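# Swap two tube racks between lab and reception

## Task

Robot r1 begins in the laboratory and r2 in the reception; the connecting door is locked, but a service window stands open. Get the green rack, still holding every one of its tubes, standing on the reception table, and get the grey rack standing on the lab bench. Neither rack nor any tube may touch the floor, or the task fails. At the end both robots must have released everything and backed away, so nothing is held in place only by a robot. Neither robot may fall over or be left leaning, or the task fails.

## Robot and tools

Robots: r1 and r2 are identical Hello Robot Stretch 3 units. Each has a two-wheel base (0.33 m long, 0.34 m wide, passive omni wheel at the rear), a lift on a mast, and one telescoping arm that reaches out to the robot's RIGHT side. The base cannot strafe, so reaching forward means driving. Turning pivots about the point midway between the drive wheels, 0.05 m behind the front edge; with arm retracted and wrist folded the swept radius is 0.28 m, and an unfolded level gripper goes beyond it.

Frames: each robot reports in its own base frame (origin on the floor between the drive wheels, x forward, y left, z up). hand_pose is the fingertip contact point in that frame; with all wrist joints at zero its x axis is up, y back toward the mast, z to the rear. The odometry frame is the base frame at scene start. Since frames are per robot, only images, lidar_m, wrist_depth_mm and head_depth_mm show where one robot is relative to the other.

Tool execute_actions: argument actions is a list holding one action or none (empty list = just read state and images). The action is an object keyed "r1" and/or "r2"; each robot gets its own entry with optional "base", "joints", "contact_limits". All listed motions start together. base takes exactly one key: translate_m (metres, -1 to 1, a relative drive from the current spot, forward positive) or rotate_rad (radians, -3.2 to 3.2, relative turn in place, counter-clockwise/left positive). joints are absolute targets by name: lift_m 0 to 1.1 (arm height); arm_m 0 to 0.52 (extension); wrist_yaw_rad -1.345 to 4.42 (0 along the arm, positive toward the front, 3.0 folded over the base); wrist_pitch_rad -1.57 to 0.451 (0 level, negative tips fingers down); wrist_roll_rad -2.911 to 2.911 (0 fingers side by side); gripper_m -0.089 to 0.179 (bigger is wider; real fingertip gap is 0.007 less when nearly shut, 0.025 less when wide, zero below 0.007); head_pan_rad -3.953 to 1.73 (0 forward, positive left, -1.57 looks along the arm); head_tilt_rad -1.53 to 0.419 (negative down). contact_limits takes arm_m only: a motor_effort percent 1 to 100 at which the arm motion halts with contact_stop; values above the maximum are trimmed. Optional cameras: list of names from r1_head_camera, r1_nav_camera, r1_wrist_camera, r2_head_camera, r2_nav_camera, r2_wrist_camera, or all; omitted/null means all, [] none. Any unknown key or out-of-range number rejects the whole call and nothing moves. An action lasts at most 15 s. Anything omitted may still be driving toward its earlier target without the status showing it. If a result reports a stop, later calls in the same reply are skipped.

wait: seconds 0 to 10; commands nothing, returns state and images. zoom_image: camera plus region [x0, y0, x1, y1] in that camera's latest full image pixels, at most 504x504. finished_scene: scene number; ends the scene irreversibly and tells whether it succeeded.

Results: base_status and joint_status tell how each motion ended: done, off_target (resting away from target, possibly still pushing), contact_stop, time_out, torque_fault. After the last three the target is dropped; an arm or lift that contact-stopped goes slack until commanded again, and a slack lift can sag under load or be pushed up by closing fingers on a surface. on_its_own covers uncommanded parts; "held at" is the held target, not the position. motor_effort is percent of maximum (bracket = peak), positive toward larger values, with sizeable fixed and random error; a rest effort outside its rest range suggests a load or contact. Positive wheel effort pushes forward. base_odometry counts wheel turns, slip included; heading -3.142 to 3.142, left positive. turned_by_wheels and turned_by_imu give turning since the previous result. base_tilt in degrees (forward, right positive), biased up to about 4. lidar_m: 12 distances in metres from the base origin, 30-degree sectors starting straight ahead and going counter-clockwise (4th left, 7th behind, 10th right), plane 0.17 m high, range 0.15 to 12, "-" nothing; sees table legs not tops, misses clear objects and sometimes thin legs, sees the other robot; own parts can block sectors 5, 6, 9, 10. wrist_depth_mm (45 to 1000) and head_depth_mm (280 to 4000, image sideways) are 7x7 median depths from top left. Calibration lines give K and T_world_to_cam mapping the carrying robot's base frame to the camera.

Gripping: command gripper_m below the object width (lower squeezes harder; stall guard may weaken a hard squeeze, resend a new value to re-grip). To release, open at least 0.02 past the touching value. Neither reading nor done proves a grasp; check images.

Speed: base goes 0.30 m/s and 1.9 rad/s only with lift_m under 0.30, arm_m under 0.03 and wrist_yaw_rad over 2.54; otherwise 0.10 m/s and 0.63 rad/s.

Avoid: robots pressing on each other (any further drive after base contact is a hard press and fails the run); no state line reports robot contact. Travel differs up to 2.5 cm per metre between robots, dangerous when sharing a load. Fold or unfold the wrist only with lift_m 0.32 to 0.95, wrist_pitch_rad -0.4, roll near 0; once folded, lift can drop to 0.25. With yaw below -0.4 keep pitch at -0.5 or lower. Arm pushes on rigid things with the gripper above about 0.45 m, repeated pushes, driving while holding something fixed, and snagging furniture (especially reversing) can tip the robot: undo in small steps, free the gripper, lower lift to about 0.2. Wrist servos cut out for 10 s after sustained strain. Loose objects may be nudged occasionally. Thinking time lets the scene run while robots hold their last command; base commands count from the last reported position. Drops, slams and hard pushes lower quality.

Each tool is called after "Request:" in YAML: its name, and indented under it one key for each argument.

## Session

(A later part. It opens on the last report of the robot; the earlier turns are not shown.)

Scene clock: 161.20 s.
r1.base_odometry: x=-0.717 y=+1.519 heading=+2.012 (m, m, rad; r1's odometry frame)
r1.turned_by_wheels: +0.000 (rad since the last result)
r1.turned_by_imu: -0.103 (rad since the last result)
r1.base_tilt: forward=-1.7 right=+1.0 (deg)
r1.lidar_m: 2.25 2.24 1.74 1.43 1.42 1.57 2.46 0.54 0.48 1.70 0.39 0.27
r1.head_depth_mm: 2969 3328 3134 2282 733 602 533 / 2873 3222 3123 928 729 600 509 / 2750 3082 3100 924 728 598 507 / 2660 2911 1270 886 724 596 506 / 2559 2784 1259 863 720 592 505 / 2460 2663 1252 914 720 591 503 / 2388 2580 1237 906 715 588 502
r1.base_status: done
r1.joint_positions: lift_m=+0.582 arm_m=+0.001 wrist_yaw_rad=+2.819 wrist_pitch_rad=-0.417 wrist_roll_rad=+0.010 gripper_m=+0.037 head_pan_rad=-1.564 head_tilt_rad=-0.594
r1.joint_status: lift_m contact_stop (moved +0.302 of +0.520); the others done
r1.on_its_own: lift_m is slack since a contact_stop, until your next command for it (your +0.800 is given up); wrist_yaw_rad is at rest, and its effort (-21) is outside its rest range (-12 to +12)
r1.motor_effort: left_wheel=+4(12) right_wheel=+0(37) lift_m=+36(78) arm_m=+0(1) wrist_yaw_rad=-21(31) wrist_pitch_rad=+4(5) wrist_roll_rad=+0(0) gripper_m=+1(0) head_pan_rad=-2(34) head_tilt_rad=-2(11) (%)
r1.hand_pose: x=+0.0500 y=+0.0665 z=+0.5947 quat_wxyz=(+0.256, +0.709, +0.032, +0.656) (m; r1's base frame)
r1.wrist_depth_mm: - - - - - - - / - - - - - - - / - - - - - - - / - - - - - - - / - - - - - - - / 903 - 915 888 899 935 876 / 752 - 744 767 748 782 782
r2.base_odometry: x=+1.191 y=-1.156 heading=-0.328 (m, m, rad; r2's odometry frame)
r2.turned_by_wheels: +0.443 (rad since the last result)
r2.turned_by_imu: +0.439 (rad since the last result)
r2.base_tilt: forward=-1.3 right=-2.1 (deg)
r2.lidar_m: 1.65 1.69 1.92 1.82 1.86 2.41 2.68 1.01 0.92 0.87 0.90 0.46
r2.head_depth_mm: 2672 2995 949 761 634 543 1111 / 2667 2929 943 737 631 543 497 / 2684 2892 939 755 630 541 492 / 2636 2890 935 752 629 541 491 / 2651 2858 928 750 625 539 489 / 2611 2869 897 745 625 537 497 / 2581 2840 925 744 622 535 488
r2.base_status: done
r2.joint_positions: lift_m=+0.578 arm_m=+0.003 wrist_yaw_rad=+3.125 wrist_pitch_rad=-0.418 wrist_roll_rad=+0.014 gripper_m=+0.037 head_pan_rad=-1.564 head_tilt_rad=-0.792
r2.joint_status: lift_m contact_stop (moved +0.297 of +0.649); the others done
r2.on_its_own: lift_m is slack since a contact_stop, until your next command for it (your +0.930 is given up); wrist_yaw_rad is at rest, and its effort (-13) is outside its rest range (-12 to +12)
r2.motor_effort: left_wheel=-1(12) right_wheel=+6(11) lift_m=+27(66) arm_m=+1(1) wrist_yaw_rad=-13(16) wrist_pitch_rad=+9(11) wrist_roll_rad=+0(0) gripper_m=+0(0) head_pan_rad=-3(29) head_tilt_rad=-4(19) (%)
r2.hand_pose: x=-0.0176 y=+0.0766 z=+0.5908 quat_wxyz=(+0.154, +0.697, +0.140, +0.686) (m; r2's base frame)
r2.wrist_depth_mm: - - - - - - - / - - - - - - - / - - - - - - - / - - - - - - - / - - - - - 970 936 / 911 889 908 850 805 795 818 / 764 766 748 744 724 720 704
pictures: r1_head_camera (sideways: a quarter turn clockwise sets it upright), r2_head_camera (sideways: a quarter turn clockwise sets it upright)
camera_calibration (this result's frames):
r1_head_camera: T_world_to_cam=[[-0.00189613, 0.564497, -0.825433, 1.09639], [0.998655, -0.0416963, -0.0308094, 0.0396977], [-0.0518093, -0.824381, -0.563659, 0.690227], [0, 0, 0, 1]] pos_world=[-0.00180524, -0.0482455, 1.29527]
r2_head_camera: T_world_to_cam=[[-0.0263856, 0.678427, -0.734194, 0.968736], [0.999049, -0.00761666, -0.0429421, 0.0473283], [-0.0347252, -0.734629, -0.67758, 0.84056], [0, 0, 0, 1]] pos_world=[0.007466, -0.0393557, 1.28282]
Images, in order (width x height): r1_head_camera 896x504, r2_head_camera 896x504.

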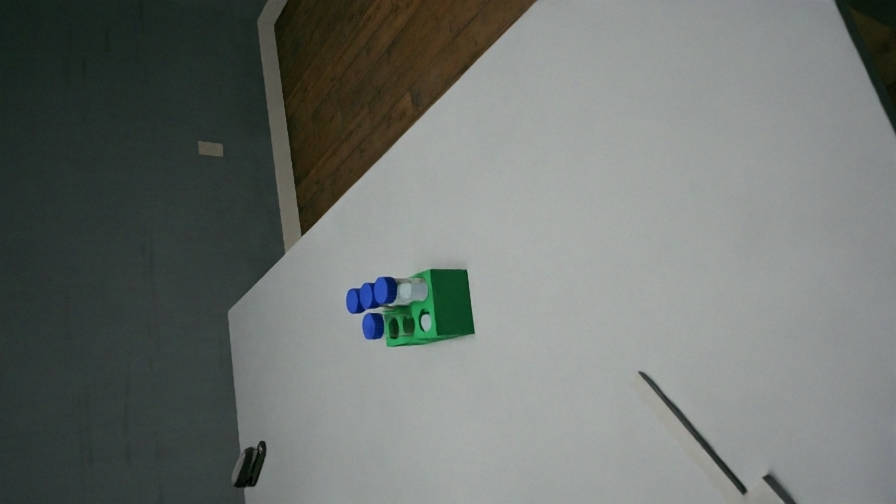

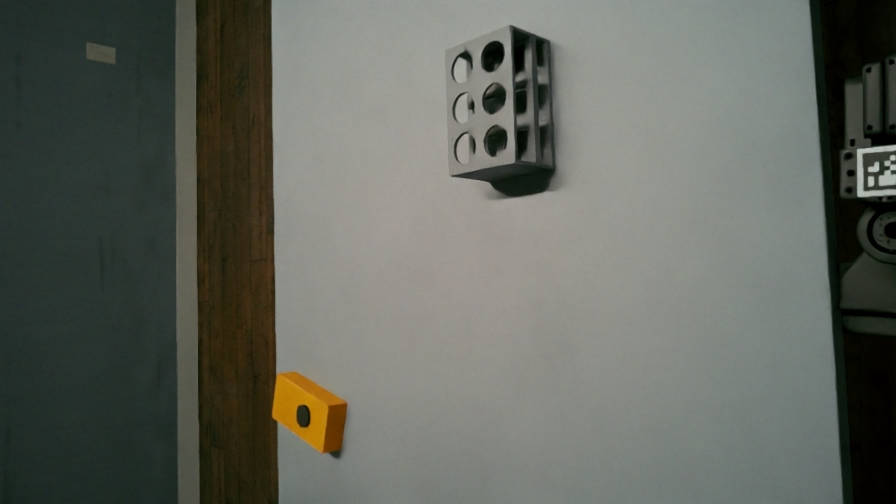

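Request:
execute_actions:
  actions:
    - {"r1": {"base": {"translate_m": -0.16}, "joints": {"lift_m": 0.53}}, "r2": {"base": {"rotate_rad": -0.4}, "joints": {"lift_m": 0.53}}}
  cameras: []

Request:
execute_actions:
  actions:
    - {"r1": {"base": {"rotate_rad": 0.154}, "joints": {"lift_m": 0.80}}, "r2": {"base": {"translate_m": -0.15}}}
  cameras: []

Request:
execute_actions:
  actions:
    - {"r1": {"base": {"translate_m": 0.085}, "joints": {"wrist_yaw_rad": 0.0, "gripper_m": 0.15}}, "r2": {"base": {"rotate_rad": 0.4}, "joints": {"lift_m": 0.93}}}
  cameras: ["r1_head_camera", "r2_head_camera"]

Scene clock: 241.93 s.
r1.base_odometry: x=-0.649 y=+1.375 heading=+2.012 (m, m, rad; r1's odometry frame)
r1.turned_by_wheels: +0.000 (rad since the last result)
r1.turned_by_imu: +0.000 (rad since the last result)
r1.base_tilt: forward=-1.5 right=+1.1 (deg)
r1.lidar_m: 2.40 2.39 1.68 1.38 1.37 1.51 2.36 2.36 0.39 1.72 0.74 0.41
r1.head_depth_mm: 3021 3288 3152 2277 1778 601 1214 / 2911 3227 3108 2258 750 599 684 / 2827 3135 3099 2244 724 597 543 / 2678 3015 3049 921 722 595 517 / 2618 2884 1260 915 720 593 504 / 2513 2702 1248 847 718 593 503 / 2426 2627 1238 872 715 590 502
r1.base_status: done
r1.joint_positions: lift_m=+0.530 arm_m=+0.002 wrist_yaw_rad=+2.800 wrist_pitch_rad=-0.417 wrist_roll_rad=+0.010 gripper_m=+0.037 head_pan_rad=-1.564 head_tilt_rad=-0.594
r1.joint_status: all done
r1.motor_effort: left_wheel=+2(5) right_wheel=-3(9) lift_m=+29(32) arm_m=+0(1) wrist_yaw_rad=-1(21) wrist_pitch_rad=+4(4) wrist_roll_rad=+0(0) gripper_m=+0(1) head_pan_rad=-2(3) head_tilt_rad=-2(2) (%)
r1.hand_pose: x=+0.0540 y=+0.0651 z=+0.5432 quat_wxyz=(+0.262, +0.709, +0.026, +0.654) (m; r1's base frame)
r1.wrist_depth_mm: - - - - - - - / - - - - - - - / - - - - - - - / - - - - - - - / - 969 - - 989 - - / 808 818 859 828 828 835 835 / 703 - 709 702 690 724 735
r2.base_odometry: x=+1.191 y=-1.156 heading=-0.728 (m, m, rad; r2's odometry frame)
r2.turned_by_wheels: -0.400 (rad since the last result)
r2.turned_by_imu: -0.399 (rad since the last result)
r2.base_tilt: forward=-1.3 right=-2.1 (deg)
r2.lidar_m: 0.46 1.65 1.75 1.86 1.84 1.93 2.73 1.01 1.16 0.89 0.87 0.93
r2.head_depth_mm: 3326 1260 946 758 635 1264 1171 / 3330 3081 940 760 633 567 1190 / 3157 3062 936 753 630 543 1189 / 2977 3018 932 714 630 540 1144 / 2839 3048 929 687 626 539 489 / 2681 2894 924 747 625 537 478 / 2586 2790 920 743 623 536 470
r2.base_status: done
r2.joint_positions: lift_m=+0.531 arm_m=+0.003 wrist_yaw_rad=+3.111 wrist_pitch_rad=-0.418 wrist_roll_rad=+0.014 gripper_m=+0.037 head_pan_rad=-1.564 head_tilt_rad=-0.792
r2.joint_status: all done
r2.motor_effort: left_wheel=+4(14) right_wheel=-2(13) lift_m=+13(29) arm_m=+0(1) wrist_yaw_rad=-2(18) wrist_pitch_rad=+9(10) wrist_roll_rad=+0(0) gripper_m=+0(0) head_pan_rad=-2(2) head_tilt_rad=-3(3) (%)
r2.hand_pose: x=-0.0144 y=+0.0765 z=+0.5434 quat_wxyz=(+0.158, +0.698, +0.135, +0.685) (m; r2's base frame)
r2.wrist_depth_mm: - - - - - - - / - - - - - - - / - - - - - - - / - - - - - - - / - 956 976 922 939 912 883 / 828 820 837 812 746 762 746 / 708 716 675 687 680 670 670
pictures: none
No camera images: the call's "cameras" was empty. Leave "cameras" out to get every camera's image.

Scene clock: 245.23 s.
r1.base_odometry: x=-0.649 y=+1.375 heading=+2.166 (m, m, rad; r1's odometry frame)
r1.turned_by_wheels: +0.154 (rad since the last result)
r1.turned_by_imu: +0.155 (rad since the last result)
r1.base_tilt: forward=-1.5 right=+1.1 (deg)
r1.lidar_m: 2.39 2.39 1.53 1.37 1.38 1.66 2.36 2.37 0.39 1.72 0.56 0.41
r1.head_depth_mm: 2746 3067 3128 2281 777 601 532 / 2680 2999 3124 2169 727 600 531 / 2623 2910 3071 925 728 596 518 / 2563 2828 1264 917 724 595 522 / 2525 2713 1257 871 719 593 528 / 2454 2677 1244 910 717 590 502 / 2408 2604 1235 908 714 590 501
r1.base_status: done
r1.joint_positions: lift_m=+0.800 arm_m=+0.002 wrist_yaw_rad=+2.800 wrist_pitch_rad=-0.417 wrist_roll_rad=+0.010 gripper_m=+0.037 head_pan_rad=-1.564 head_tilt_rad=-0.594
r1.joint_status: all done
r1.motor_effort: left_wheel=-4(7) right_wheel=+5(9) lift_m=+43(44) arm_m=+0(1) wrist_yaw_rad=-2(2) wrist_pitch_rad=+4(4) wrist_roll_rad=+0(0) gripper_m=+0(1) head_pan_rad=-2(2) head_tilt_rad=-2(3) (%)
r1.hand_pose: x=+0.0540 y=+0.0650 z=+0.8127 quat_wxyz=(+0.262, +0.709, +0.026, +0.654) (m; r1's base frame)
r1.wrist_depth_mm: - - - - - - - / - - - - - - - / - - - - - - - / - - - - - - - / - - - - - - - / - - - - - - - / - - 946 - 991 - -
r2.base_odometry: x=+1.079 y=-1.057 heading=-0.727 (m, m, rad; r2's odometry frame)
r2.turned_by_wheels: +0.000 (rad since the last result)
r2.turned_by_imu: +0.000 (rad since the last result)
r2.base_tilt: forward=-1.3 right=-2.1 (deg)
r2.lidar_m: 0.61 1.78 1.89 1.79 1.77 1.85 2.59 0.90 0.90 0.96 0.94 1.00
r2.head_depth_mm: 3242 3132 945 760 667 1337 1168 / 3383 1252 944 755 630 1336 1189 / 3216 3065 938 755 631 1282 1180 / 3029 3077 932 751 629 574 1185 / 2846 3026 927 750 625 549 1181 / 2772 2924 925 726 625 536 1159 / 2653 2836 921 680 623 535 1118
r2.base_status: done
r2.joint_positions: lift_m=+0.531 arm_m=+0.003 wrist_yaw_rad=+3.111 wrist_pitch_rad=-0.418 wrist_roll_rad=+0.014 gripper_m=+0.037 head_pan_rad=-1.564 head_tilt_rad=-0.792
r2.joint_status: not commanded
r2.motor_effort: left_wheel=+4(5) right_wheel=-2(7) lift_m=+13(14) arm_m=+1(1) wrist_yaw_rad=-2(2) wrist_pitch_rad=+9(9) wrist_roll_rad=+0(0) gripper_m=+0(0) head_pan_rad=-2(2) head_tilt_rad=-3(2) (%)
r2.hand_pose: x=-0.0144 y=+0.0765 z=+0.5434 quat_wxyz=(+0.158, +0.698, +0.135, +0.685) (m; r2's base frame)
r2.wrist_depth_mm: - - - - - - - / - - - - - - - / - - - - - - - / - - - - - - - / - 956 960 928 946 907 868 / 847 824 835 788 759 776 752 / 722 711 681 677 683 670 664
pictures: none
No camera images: the call's "cameras" was empty. Leave "cameras" out to get every camera's image.

Scene clock: 249.70 s.
r1.base_odometry: x=-0.696 y=+1.445 heading=+2.165 (m, m, rad; r1's odometry frame)
r1.turned_by_wheels: +0.000 (rad since the last result)
r1.turned_by_imu: -0.001 (rad since the last result)
r1.base_tilt: forward=-1.7 right=+1.1 (deg)
r1.lidar_m: 2.30 2.31 1.55 1.38 1.39 1.67 2.44 0.47 0.45 1.72 0.41 0.34
r1.head_depth_mm: 2716 3051 3146 2276 731 602 527 / 2672 2954 3078 928 730 599 532 / 2614 2894 1271 923 726 612 531 / 2578 2778 1263 883 724 610 - / 2538 2730 1261 883 721 608 505 / 2474 2648 1247 910 717 591 503 / 2395 2617 1233 906 712 589 501
r1.base_status: done
r1.joint_positions: lift_m=+0.800 arm_m=+0.002 wrist_yaw_rad=+0.002 wrist_pitch_rad=-0.417 wrist_roll_rad=+0.010 gripper_m=+0.150 head_pan_rad=-1.564 head_tilt_rad=-0.594
r1.joint_status: all done
r1.motor_effort: left_wheel=-4(7) right_wheel=+4(10) lift_m=+42(43) arm_m=+0(0) wrist_yaw_rad=-1(3) wrist_pitch_rad=+4(4) wrist_roll_rad=+0(0) gripper_m=+0(83) head_pan_rad=-3(2) head_tilt_rad=-3(2) (%)
r1.hand_pose: x=-0.0211 y=-0.3710 z=+0.8127 quat_wxyz=(+0.689, +0.146, -0.695, -0.147) (m; r1's base frame)
r1.wrist_depth_mm: - - - 982 - - - / 604 589 593 522 626 - - / 392 397 403 411 412 421 - / 301 306 306 310 314 315 321 / 237 255 249 249 249 254 255 / 205 206 206 209 209 - 211 / - 172 178 179 180 176 182
r2.base_odometry: x=+1.079 y=-1.057 heading=-0.328 (m, m, rad; r2's odometry frame)
r2.turned_by_wheels: +0.400 (rad since the last result)
r2.turned_by_imu: +0.397 (rad since the last result)
r2.base_tilt: forward=-1.3 right=-2.1 (deg)
r2.lidar_m: 1.78 1.83 1.84 1.75 1.80 2.33 2.55 0.90 0.99 0.94 0.96 0.61
r2.head_depth_mm: 2743 2985 948 793 - 1274 1167 / 2768 2955 944 776 - 1257 1168 / 2733 2931 935 729 - - - / 2688 2927 934 688 - - - / 2686 2911 927 728 - - 1161 / 2696 2861 924 746 639 905 1154 / 2660 2858 918 743 622 536 1153
r2.base_status: done
r2.joint_positions: lift_m=+0.929 arm_m=+0.003 wrist_yaw_rad=+3.111 wrist_pitch_rad=-0.418 wrist_roll_rad=+0.014 gripper_m=+0.037 head_pan_rad=-1.564 head_tilt_rad=-0.792
r2.joint_status: all done
r2.motor_effort: left_wheel=-4(11) right_wheel=+4(9) lift_m=+41(41) arm_m=+0(0) wrist_yaw_rad=-2(2) wrist_pitch_rad=+9(9) wrist_roll_rad=+0(0) gripper_m=+0(0) head_pan_rad=-2(2) head_tilt_rad=-4(4) (%)
r2.hand_pose: x=-0.0144 y=+0.0765 z=+0.9420 quat_wxyz=(+0.158, +0.698, +0.135, +0.685) (m; r2's base frame)
r2.wrist_depth_mm: - - - - - - - / - - - - - - - / - - - - - - - / - - - - - - - / - - - - - - - / - - - - - - - / - - - - - - -
pictures: r1_head_camera (sideways: a quarter turn clockwise sets it upright), r2_head_camera (sideways: a quarter turn clockwise sets it upright)
camera_calibration (this result's frames):
r1_head_camera: T_world_to_cam=[[-0.00189599, 0.564497, -0.825433, 1.09639], [0.998655, -0.0416966, -0.0308094, 0.0396977], [-0.0518095, -0.824381, -0.563659, 0.690227], [0, 0, 0, 1]] pos_world=[-0.00180525, -0.0482455, 1.29527]
r2_head_camera: T_world_to_cam=[[-0.0263826, 0.678681, -0.733959, 0.968429], [0.999048, -0.00760891, -0.0429472, 0.047335], [-0.0347321, -0.734393, -0.677835, 0.840892], [0, 0, 0, 1]] pos_world=[0.00746567, -0.0393491, 1.28281]
Images, in order (width x height): r1_head_camera 896x504, r2_head_camera 896x504.

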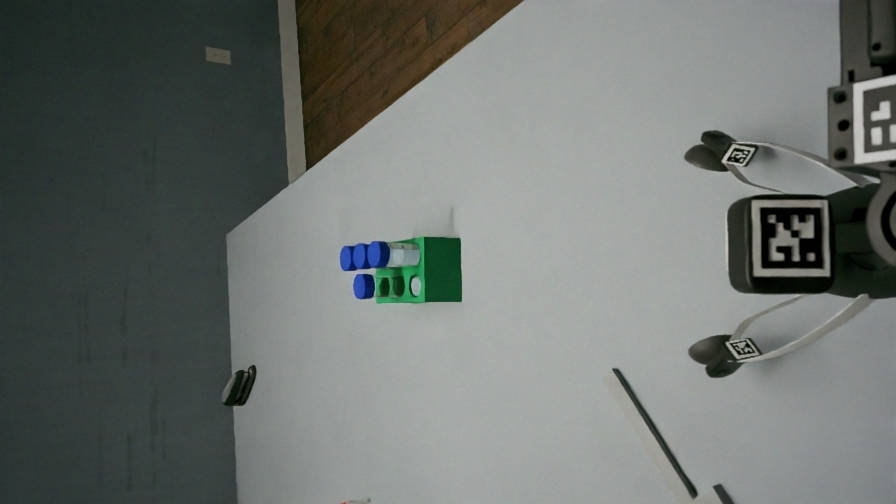

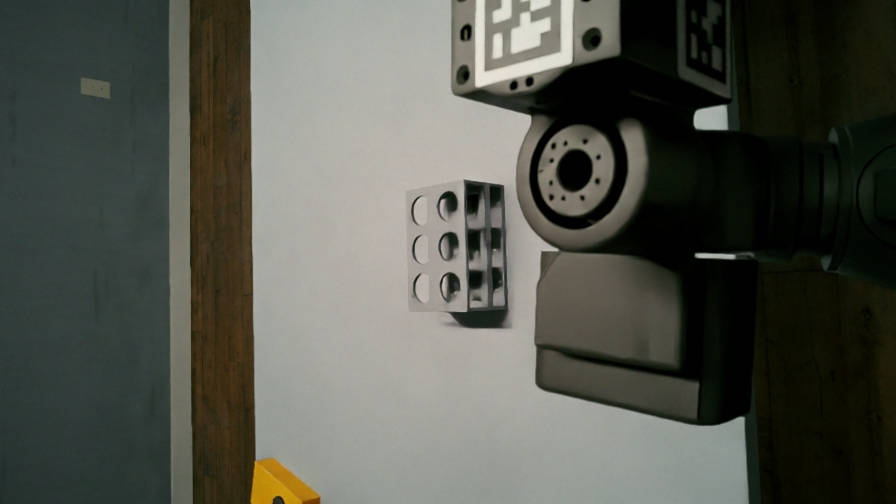

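Request:
execute_actions:
  actions:
    - {"r1": {"joints": {"arm_m": 0.31, "wrist_pitch_rad": 0.0}}, "r2": {"joints": {"wrist_yaw_rad": 0.0, "gripper_m": 0.179, "lift_m": 0.95}}}
  cameras: []

Request:
execute_actions:
  actions:
    - {"r1": {"joints": {"lift_m": 0.705}}, "r2": {"joints": {"arm_m": 0.287, "wrist_pitch_rad": -1.0, "lift_m": 0.98}}}
  cameras: ["r1_wrist_camera", "r2_wrist_camera", "r2_head_camera"]

Scene clock: 282.33 s.
r1.base_odometry: x=-0.696 y=+1.445 heading=+2.165 (m, m, rad; r1's odometry frame)
r1.turned_by_wheels: +0.000 (rad since the last result)
r1.turned_by_imu: -0.001 (rad since the last result)
r1.base_tilt: forward=-1.5 right=+1.0 (deg)
r1.lidar_m: 2.30 2.31 1.55 1.39 1.40 1.68 2.45 0.47 0.45 1.72 0.41 0.34
r1.head_depth_mm: 2721 3060 3117 2274 753 - - / 2658 2991 3100 971 - 584 509 / 2628 2901 1276 - 684 597 507 / 2562 2782 1262 - 699 594 506 / 2521 2707 1257 881 719 594 505 / 2470 2659 1245 908 717 591 503 / 2409 2631 1239 906 713 589 501
r1.base_status: not commanded
r1.joint_positions: lift_m=+0.800 arm_m=+0.310 wrist_yaw_rad=+0.000 wrist_pitch_rad=-0.023 wrist_roll_rad=+0.010 gripper_m=+0.150 head_pan_rad=-1.564 head_tilt_rad=-0.594
r1.joint_status: all done
r1.motor_effort: left_wheel=-4(4) right_wheel=+4(4) lift_m=+42(42) arm_m=+3(3) wrist_yaw_rad=-1(2) wrist_pitch_rad=+6(6) wrist_roll_rad=+0(0) gripper_m=+1(0) head_pan_rad=-2(2) head_tilt_rad=-2(2) (%)
r1.hand_pose: x=-0.0214 y=-0.7103 z=+0.9085 quat_wxyz=(+0.704, +0.009, -0.710, -0.008) (m; r1's base frame)
r1.wrist_depth_mm: - - - - - - - / - - - - - - - / - - - - - - - / - - - - - - - / 608 677 626 286 642 - - / 411 421 401 297 430 - - / - 307 304 240 323 310 -
r2.base_odometry: x=+1.079 y=-1.057 heading=-0.328 (m, m, rad; r2's odometry frame)
r2.turned_by_wheels: +0.000 (rad since the last result)
r2.turned_by_imu: -0.001 (rad since the last result)
r2.base_tilt: forward=-1.2 right=-2.1 (deg)
r2.lidar_m: 1.78 1.83 1.84 1.75 1.79 2.33 2.55 0.90 0.99 0.94 0.96 0.61
r2.head_depth_mm: 2746 3000 947 - - - 1116 / 2707 2932 937 778 - - 1129 / 2731 2895 938 - - - 1127 / 2682 2916 931 - - 551 1140 / 2686 2890 929 729 613 549 1159 / 2647 2886 924 744 625 548 1161 / 2668 2872 921 744 622 537 1154
r2.base_status: not commanded
r2.joint_positions: lift_m=+0.949 arm_m=+0.003 wrist_yaw_rad=+0.003 wrist_pitch_rad=-0.418 wrist_roll_rad=+0.014 gripper_m=+0.179 head_pan_rad=-1.564 head_tilt_rad=-0.792
r2.joint_status: all done
r2.motor_effort: left_wheel=-4(4) right_wheel=+4(4) lift_m=+40(42) arm_m=+1(1) wrist_yaw_rad=-3(3) wrist_pitch_rad=+9(9) wrist_roll_rad=+0(0) gripper_m=+0(84) head_pan_rad=-3(2) head_tilt_rad=-3(3) (%)
r2.hand_pose: x=-0.0209 y=-0.3723 z=+0.9620 quat_wxyz=(+0.687, +0.147, -0.696, -0.147) (m; r2's base frame)
r2.wrist_depth_mm: - - - - - - - / - - - - - - - / - 715 721 692 664 663 622 / 597 571 555 557 536 517 507 / 476 490 464 389 434 434 433 / 404 395 394 371 378 373 - / 347 349 340 333 330 327 313
pictures: none
No camera images: the call's "cameras" was empty. Leave "cameras" out to get every camera's image.

Scene clock: 285.63 s.
r1.base_odometry: x=-0.696 y=+1.445 heading=+2.165 (m, m, rad; r1's odometry frame)
r1.turned_by_wheels: +0.000 (rad since the last result)
r1.turned_by_imu: +0.000 (rad since the last result)
r1.base_tilt: forward=-1.6 right=+1.0 (deg)
r1.lidar_m: 2.30 2.31 1.55 1.39 1.39 1.67 2.44 0.47 0.45 1.72 0.41 0.34
r1.head_depth_mm: 2719 3067 3114 2274 730 600 533 / 2675 2956 3130 930 754 - - / 2614 2914 1268 942 - 582 508 / 2554 2776 1262 885 - 595 506 / 2503 2722 1253 915 719 593 503 / 2440 2642 1244 913 717 590 503 / 2381 2621 1233 907 713 590 501
r1.base_status: not commanded
r1.joint_positions: lift_m=+0.705 arm_m=+0.310 wrist_yaw_rad=+0.000 wrist_pitch_rad=-0.023 wrist_roll_rad=+0.010 gripper_m=+0.150 head_pan_rad=-1.564 head_tilt_rad=-0.594
r1.joint_status: all done
r1.motor_effort: left_wheel=-4(4) right_wheel=+5(4) lift_m=+30(37) arm_m=+3(3) wrist_yaw_rad=+1(0) wrist_pitch_rad=+6(6) wrist_roll_rad=+0(0) gripper_m=+0(0) head_pan_rad=-2(2) head_tilt_rad=-1(2) (%)
r1.hand_pose: x=-0.0214 y=-0.7103 z=+0.8139 quat_wxyz=(+0.704, +0.009, -0.710, -0.008) (m; r1's base frame)
r1.wrist_depth_mm: - - - - - - - / - - - - - - - / - - - - - - - / 613 620 624 238 653 - - / 330 373 283 222 346 346 - / 227 231 226 226 232 - 235 / - 166 176 175 177 169 178
r2.base_odometry: x=+1.079 y=-1.057 heading=-0.328 (m, m, rad; r2's odometry frame)
r2.turned_by_wheels: +0.000 (rad since the last result)
r2.turned_by_imu: -0.001 (rad since the last result)
r2.base_tilt: forward=-1.2 right=-2.1 (deg)
r2.lidar_m: 1.78 1.82 1.85 1.75 1.79 2.33 2.55 0.90 0.99 0.94 0.96 0.61
r2.head_depth_mm: 2648 - 946 758 633 567 1172 / - - 959 758 631 565 1168 / - - 905 730 632 551 1164 / 2662 2947 873 688 628 552 1166 / 2683 2914 960 725 626 549 1155 / 2690 2874 924 743 624 548 1156 / 2645 2854 918 744 623 537 1148
r2.base_status: not commanded
r2.joint_positions: lift_m=+0.979 arm_m=+0.287 wrist_yaw_rad=+0.001 wrist_pitch_rad=-1.005 wrist_roll_rad=+0.014 gripper_m=+0.179 head_pan_rad=-1.564 head_tilt_rad=-0.792
r2.joint_status: all done
r2.motor_effort: left_wheel=-4(4) right_wheel=+4(4) lift_m=+41(42) arm_m=+3(7) wrist_yaw_rad=-2(3) wrist_pitch_rad=+3(7) wrist_roll_rad=+0(0) gripper_m=+0(0) head_pan_rad=-3(3) head_tilt_rad=-3(3) (%)
r2.hand_pose: x=-0.0215 y=-0.5486 z=+0.8887 quat_wxyz=(+0.616, +0.339, -0.623, -0.343) (m; r2's base frame)
r2.wrist_depth_mm: 396 388 384 376 373 360 356 / 375 370 359 352 344 338 331 / 347 344 334 333 327 321 312 / 333 322 316 313 309 301 299 / 311 308 299 264 286 288 285 / 297 288 282 227 270 274 - / 275 273 267 261 260 260 254
pictures: r1_wrist_camera, r2_head_camera (sideways: a quarter turn clockwise sets it upright), r2_wrist_camera
camera_calibration (this result's frames):
r1_wrist_camera: T_world_to_cam=[[-0.999887, -0.00790695, 0.0127838, -0.0366826], [-0.0139451, 0.170517, -0.985256, 0.956438], [0.00561051, -0.985323, -0.170608, -0.401173], [0, 0, 0, 1]] pos_world=[-0.02109, -0.558665, 0.874362]
r2_head_camera: T_world_to_cam=[[-0.0263827, 0.678681, -0.733959, 0.968429], [0.999048, -0.00760879, -0.0429472, 0.047335], [-0.034732, -0.734393, -0.677835, 0.840892], [0, 0, 0, 1]] pos_world=[0.00746567, -0.0393491, 1.28281]
r2_wrist_camera: T_world_to_cam=[[-0.998319, 0.000319551, -0.0579591, 0.0357348], [0.0200127, 0.940384, -0.339524, 0.847437], [0.0543954, -0.340114, -0.93881, 0.814229], [0, 0, 0, 1]] pos_world=[-0.0255751, -0.519998, 1.0542]
Images, in order (width x height): r1_wrist_camera 644x364, r2_head_camera 896x504, r2_wrist_camera 644x364.

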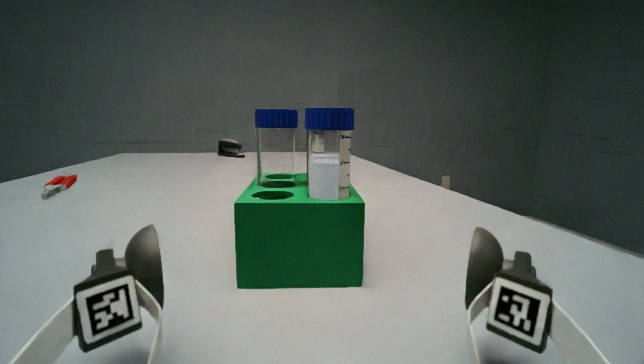

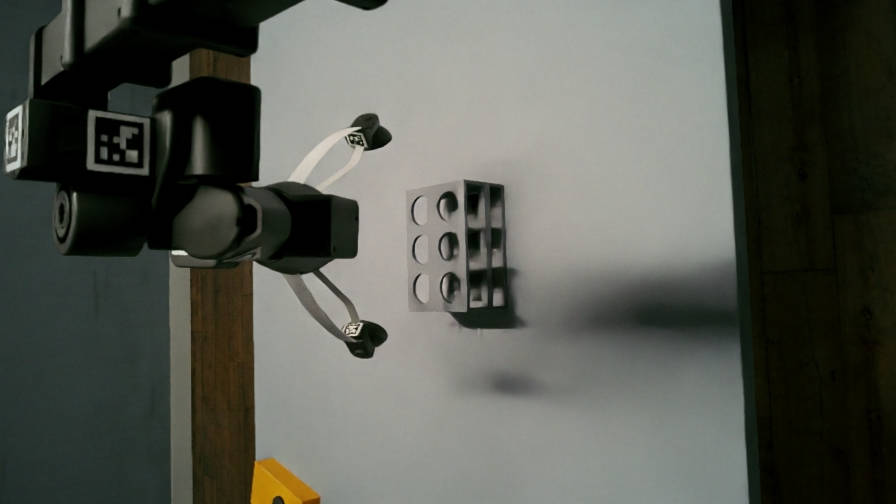

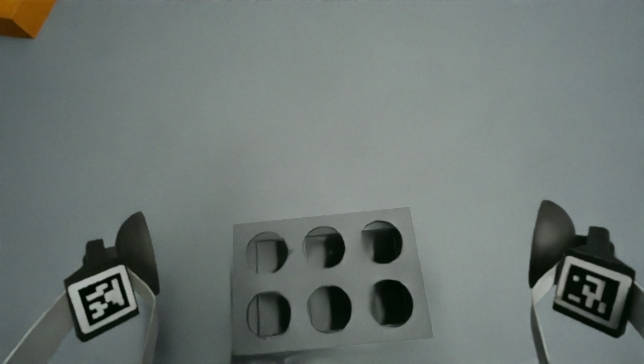

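Request:
execute_actions:
  actions:
    - {"r1": {"base": {"translate_m": 0.01}, "joints": {"arm_m": 0.395}}, "r2": {"joints": {"wrist_yaw_rad": 0.08, "lift_m": 0.90}}}
  cameras: ["r1_wrist_camera", "r2_wrist_camera"]

Scene clock: 295.87 s.
r1.base_odometry: x=-0.702 y=+1.453 heading=+2.165 (m, m, rad; r1's odometry frame)
r1.turned_by_wheels: +0.000 (rad since the last result)
r1.turned_by_imu: -0.001 (rad since the last result)
r1.base_tilt: forward=-1.6 right=+1.1 (deg)
r1.lidar_m: 2.29 2.30 1.55 1.39 1.39 1.67 2.45 0.47 0.45 1.72 0.40 0.33
r1.head_depth_mm: 2755 3033 3128 2265 731 600 533 / 2662 2987 3135 928 728 - - / 2607 2909 1273 1000 682 590 507 / 2564 2797 1266 893 683 595 505 / 2498 2713 1258 913 718 593 505 / 2469 2650 1245 910 715 591 503 / 2386 2607 1235 909 713 589 502
r1.base_status: done
r1.joint_positions: lift_m=+0.705 arm_m=+0.395 wrist_yaw_rad=+0.000 wrist_pitch_rad=-0.023 wrist_roll_rad=+0.010 gripper_m=+0.150 head_pan_rad=-1.564 head_tilt_rad=-0.594
r1.joint_status: all done
r1.motor_effort: left_wheel=-4(7) right_wheel=+3(10) lift_m=+29(29) arm_m=+3(3) wrist_yaw_rad=+0(0) wrist_pitch_rad=+6(6) wrist_roll_rad=+0(0) gripper_m=+0(0) head_pan_rad=-3(3) head_tilt_rad=-1(2) (%)
r1.hand_pose: x=-0.0214 y=-0.7953 z=+0.8139 quat_wxyz=(+0.704, +0.009, -0.710, -0.008) (m; r1's base frame)
r1.wrist_depth_mm: - - - - - - - / - - - - - - - / - - - 176 - - - / 604 600 627 217 542 - - / 325 362 224 145 316 345 - / 225 228 135 137 208 - 235 / - 166 139 142 161 168 177
r2.base_odometry: x=+1.079 y=-1.057 heading=-0.328 (m, m, rad; r2's odometry frame)
r2.turned_by_wheels: +0.000 (rad since the last result)
r2.turned_by_imu: -0.001 (rad since the last result)
r2.base_tilt: forward=-1.3 right=-2.0 (deg)
r2.lidar_m: 1.78 1.83 1.85 1.75 1.79 2.32 2.55 0.90 0.99 0.94 0.96 0.61
r2.head_depth_mm: 2750 3016 - - 619 567 1169 / 2753 3014 - 755 633 566 1167 / 2691 2946 - 712 629 553 1164 / 2713 2939 - 683 628 551 1166 / 2690 2910 926 709 626 550 1158 / 2677 2876 922 747 626 547 1155 / 2643 2855 919 742 621 536 1155
r2.base_status: not commanded
r2.joint_positions: lift_m=+0.901 arm_m=+0.287 wrist_yaw_rad=+0.077 wrist_pitch_rad=-1.006 wrist_roll_rad=+0.014 gripper_m=+0.179 head_pan_rad=-1.564 head_tilt_rad=-0.792
r2.joint_status: all done
r2.motor_effort: left_wheel=-4(4) right_wheel=+4(4) lift_m=+13(34) arm_m=+4(4) wrist_yaw_rad=+2(1) wrist_pitch_rad=+3(3) wrist_roll_rad=+0(0) gripper_m=+0(0) head_pan_rad=-2(2) head_tilt_rad=-4(3) (%)
r2.hand_pose: x=-0.0126 y=-0.5481 z=+0.8101 quat_wxyz=(+0.628, +0.362, -0.610, -0.319) (m; r2's base frame)
r2.wrist_depth_mm: 290 287 281 277 268 264 261 / 273 269 261 258 253 248 243 / 256 251 246 241 239 233 230 / 240 237 231 165 189 221 218 / 227 225 193 186 156 209 208 / 216 210 168 151 149 197 - / 201 199 146 143 141 186 186
pictures: r1_wrist_camera, r2_wrist_camera
camera_calibration (this result's frames):
r1_wrist_camera: T_world_to_cam=[[-0.999887, -0.0078909, 0.0127837, -0.037346], [-0.0139423, 0.170512, -0.985257, 0.97093], [0.00559478, -0.985324, -0.170603, -0.484933], [0, 0, 0, 1]] pos_world=[-0.0210917, -0.643666, 0.874362]
r2_wrist_camera: T_world_to_cam=[[-0.995425, -0.0759558, -0.0579585, -0.00168502], [-0.0519333, 0.939328, -0.339065, 0.81828], [0.080196, -0.334504, -0.938976, 0.743581], [0, 0, 0, 1]] pos_world=[-0.0188136, -0.520031, 0.975557]
Images, in order (width x height): r1_wrist_camera 644x364, r2_wrist_camera 644x364.

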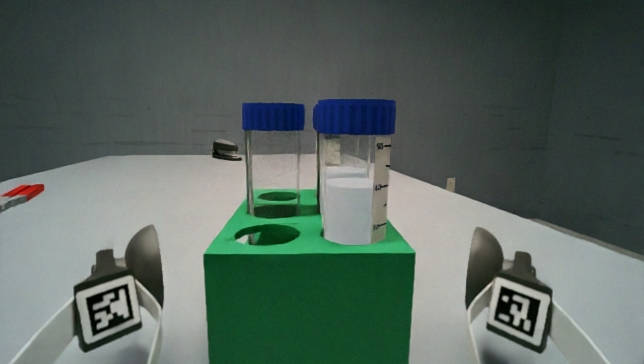

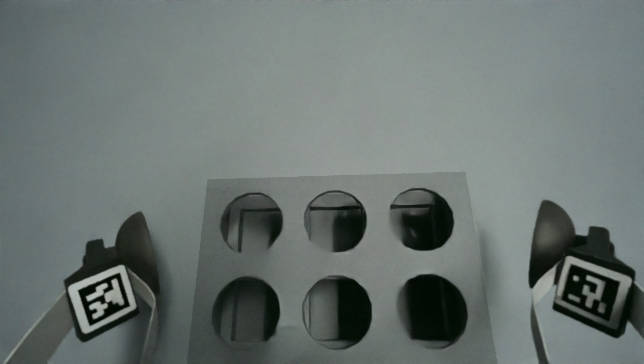

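Request:
execute_actions:
  actions:
    - {"r1": {"joints": {"arm_m": 0.405, "gripper_m": 0.055}}, "r2": {"joints": {"lift_m": 0.878}}}
  cameras: []

Request:
execute_actions:
  actions:
    - {"r1": {"joints": {"lift_m": 0.74}}, "r2": {"joints": {"gripper_m": 0.10}}}
  cameras: ["r1_wrist_camera", "r1_head_camera", "r2_wrist_camera"]

Scene clock: 301.73 s.
r1.base_odometry: x=-0.702 y=+1.453 heading=+2.165 (m, m, rad; r1's odometry frame)
r1.turned_by_wheels: +0.000 (rad since the last result)
r1.turned_by_imu: +0.000 (rad since the last result)
r1.base_tilt: forward=-1.6 right=+1.2 (deg)
r1.lidar_m: 2.29 2.30 1.55 1.39 1.39 1.67 2.45 0.47 0.45 1.72 0.40 0.33
r1.head_depth_mm: 2718 3039 3122 2268 730 601 533 / 2661 2975 3094 925 739 - - / 2591 2925 1274 983 684 584 508 / 2572 2785 1268 890 699 595 505 / 2501 2739 1251 913 719 592 505 / 2461 2653 1244 910 717 590 503 / 2401 2631 1238 901 714 589 501
r1.base_status: not commanded
r1.joint_positions: lift_m=+0.705 arm_m=+0.405 wrist_yaw_rad=+0.001 wrist_pitch_rad=-0.024 wrist_roll_rad=+0.010 gripper_m=+0.056 head_pan_rad=-1.564 head_tilt_rad=-0.594
r1.joint_status: all done
r1.motor_effort: left_wheel=-3(4) right_wheel=+3(4) lift_m=+30(29) arm_m=+3(3) wrist_yaw_rad=-1(3) wrist_pitch_rad=+6(6) wrist_roll_rad=+0(0) gripper_m=-16(90) head_pan_rad=-3(2) head_tilt_rad=-1(2) (%)
r1.hand_pose: x=-0.0211 y=-0.8053 z=+0.8136 quat_wxyz=(+0.704, +0.009, -0.710, -0.008) (m; r1's base frame)
r1.wrist_depth_mm: - - - - - - - / - - - - - - - / - - - 177 - - - / 598 601 611 246 539 - - / 327 328 189 142 152 343 - / 225 228 130 131 132 233 234 / 172 165 135 136 137 172 178
r2.base_odometry: x=+1.079 y=-1.057 heading=-0.328 (m, m, rad; r2's odometry frame)
r2.turned_by_wheels: +0.000 (rad since the last result)
r2.turned_by_imu: -0.001 (rad since the last result)
r2.base_tilt: forward=-1.3 right=-2.1 (deg)
r2.lidar_m: 1.78 1.83 1.85 1.75 1.79 2.33 2.55 0.90 0.99 0.94 0.96 0.61
r2.head_depth_mm: 2742 2964 1016 - - 567 1158 / 2721 3017 - 739 631 566 1165 / 2727 2959 - 699 630 553 1163 / 2715 2957 931 672 629 551 1162 / 2684 2900 929 711 627 549 1160 / 2649 2880 928 746 625 548 1158 / 2626 2852 922 742 623 536 1152
r2.base_status: not commanded
r2.joint_positions: lift_m=+0.879 arm_m=+0.287 wrist_yaw_rad=+0.077 wrist_pitch_rad=-1.006 wrist_roll_rad=+0.014 gripper_m=+0.179 head_pan_rad=-1.564 head_tilt_rad=-0.792
r2.joint_status: all done
r2.motor_effort: left_wheel=-4(4) right_wheel=+4(4) lift_m=+14(16) arm_m=+3(4) wrist_yaw_rad=+1(2) wrist_pitch_rad=+4(4) wrist_roll_rad=+0(0) gripper_m=+0(0) head_pan_rad=-2(2) head_tilt_rad=-3(3) (%)
r2.hand_pose: x=-0.0126 y=-0.5481 z=+0.7880 quat_wxyz=(+0.628, +0.363, -0.610, -0.320) (m; r2's base frame)
r2.wrist_depth_mm: 260 256 250 245 243 236 233 / 245 240 236 232 226 224 218 / 229 225 221 218 214 209 204 / 214 212 147 144 142 195 195 / 203 201 139 136 133 145 186 / 194 187 133 157 128 127 - / 181 179 148 146 122 143 167
pictures: none
No camera images: the call's "cameras" was empty. Leave "cameras" out to get every camera's image.

Scene clock: 303.00 s.
r1.base_odometry: x=-0.702 y=+1.453 heading=+2.165 (m, m, rad; r1's odometry frame)
r1.turned_by_wheels: +0.000 (rad since the last result)
r1.turned_by_imu: +0.000 (rad since the last result)
r1.base_tilt: forward=-1.6 right=+1.1 (deg)
r1.lidar_m: 2.29 2.30 1.55 1.39 1.39 1.67 2.45 0.47 0.45 1.72 0.40 0.33
r1.head_depth_mm: 2713 3045 3167 2271 730 616 533 / 2693 2968 3123 931 753 - 497 / 2614 2906 1267 1021 703 597 507 / 2562 2760 1263 - 701 595 505 / 2514 2730 1254 912 720 593 504 / 2459 2666 1245 909 717 591 503 / 2419 2606 1238 906 714 589 502
r1.base_status: not commanded
r1.joint_positions: lift_m=+0.740 arm_m=+0.405 wrist_yaw_rad=+0.001 wrist_pitch_rad=-0.052 wrist_roll_rad=+0.010 gripper_m=+0.056 head_pan_rad=-1.564 head_tilt_rad=-0.594
r1.joint_status: all done
r1.motor_effort: left_wheel=-3(3) right_wheel=+3(3) lift_m=+45(50) arm_m=+3(3) wrist_yaw_rad=-1(1) wrist_pitch_rad=+14(15) wrist_roll_rad=+0(0) gripper_m=-16(16) head_pan_rad=-2(3) head_tilt_rad=-3(2) (%)
r1.hand_pose: x=-0.0211 y=-0.8044 z=+0.8411 quat_wxyz=(+0.704, +0.019, -0.710, -0.018) (m; r1's base frame)
r1.wrist_depth_mm: - - - - - - - / - - - - - - - / - - - 180 - - - / 655 660 671 607 833 - - / 379 391 176 144 153 405 - / 273 278 130 132 133 282 286 / 211 204 134 135 137 216 218
r2.base_odometry: x=+1.079 y=-1.057 heading=-0.328 (m, m, rad; r2's odometry frame)
r2.turned_by_wheels: +0.000 (rad since the last result)
r2.turned_by_imu: +0.000 (rad since the last result)
r2.base_tilt: forward=-1.3 right=-2.1 (deg)
r2.lidar_m: 1.78 1.82 1.85 1.75 1.79 2.32 2.54 0.90 0.99 0.94 0.96 0.61
r2.head_depth_mm: 2757 3025 1016 - - 567 1159 / 2734 3017 - 737 632 565 1169 / 2692 2999 - 707 630 553 1159 / 2713 2916 933 672 628 550 1163 / 2699 2914 930 727 628 550 1164 / 2690 2873 924 748 625 548 1155 / 2636 2882 921 742 623 546 1154
r2.base_status: not commanded
r2.joint_positions: lift_m=+0.879 arm_m=+0.287 wrist_yaw_rad=+0.079 wrist_pitch_rad=-0.997 wrist_roll_rad=+0.014 gripper_m=+0.101 head_pan_rad=-1.564 head_tilt_rad=-0.792
r2.joint_status: all done
r2.motor_effort: left_wheel=-3(4) right_wheel=+3(4) lift_m=+14(14) arm_m=+4(4) wrist_yaw_rad=+0(2) wrist_pitch_rad=-1(4) wrist_roll_rad=+0(0) gripper_m=-21(95) head_pan_rad=-2(2) head_tilt_rad=-3(3) (%)
r2.hand_pose: x=-0.0123 y=-0.5502 z=+0.7891 quat_wxyz=(+0.630, +0.360, -0.611, -0.316) (m; r2's base frame)
r2.wrist_depth_mm: 267 262 259 250 247 242 235 / 245 245 240 237 231 225 223 / 232 229 226 220 217 213 208 / 220 216 149 146 144 199 198 / 206 206 168 178 137 133 187 / 195 - 134 132 129 128 179 / 186 181 153 170 149 146 169
pictures: r1_head_camera (sideways: a quarter turn clockwise sets it upright), r1_wrist_camera, r2_wrist_camera
camera_calibration (this result's frames):
r1_head_camera: T_world_to_cam=[[-0.00189606, 0.564497, -0.825433, 1.09639], [0.998655, -0.0416965, -0.0308094, 0.0396977], [-0.0518094, -0.824381, -0.563659, 0.690227], [0, 0, 0, 1]] pos_world=[-0.00180525, -0.0482455, 1.29527]
r1_wrist_camera: T_world_to_cam=[[-0.99988, -0.00911104, 0.0125608, -0.0383405], [-0.0141204, 0.198596, -0.97998, 1.0174], [0.00643412, -0.980039, -0.198701, -0.461304], [0, 0, 0, 1]] pos_world=[-0.0210016, -0.654497, 0.905852]
r2_wrist_camera: T_world_to_cam=[[-0.995296, -0.077631, -0.0579679, -0.0036715], [-0.0527724, 0.936153, -0.347611, 0.818124], [0.0812522, -0.342917, -0.935845, 0.71612], [0, 0, 0, 1]] pos_world=[-0.0186662, -0.520604, 0.954353]
Images, in order (width x height): r1_head_camera 896x504, r1_wrist_camera 644x364, r2_wrist_camera 644x364.

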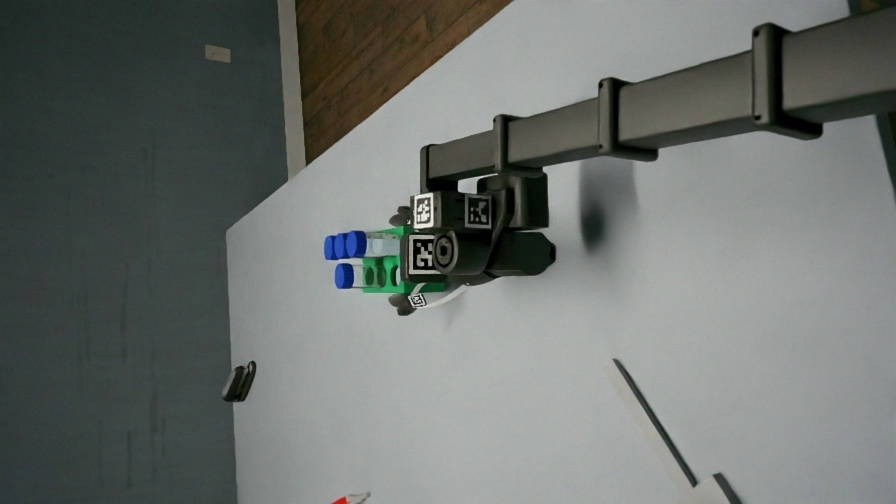

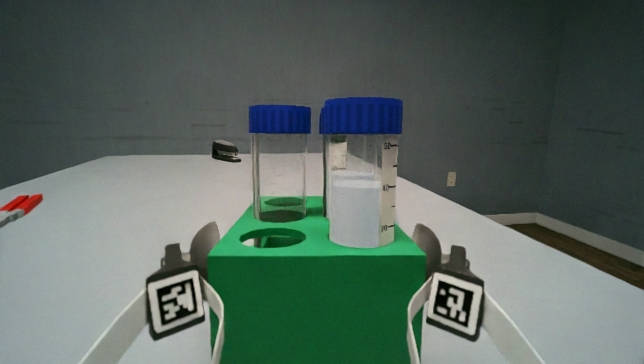

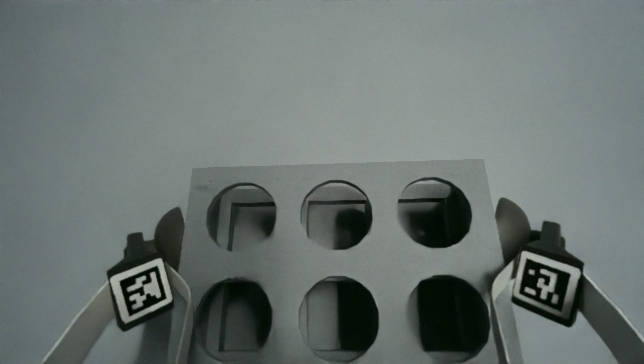

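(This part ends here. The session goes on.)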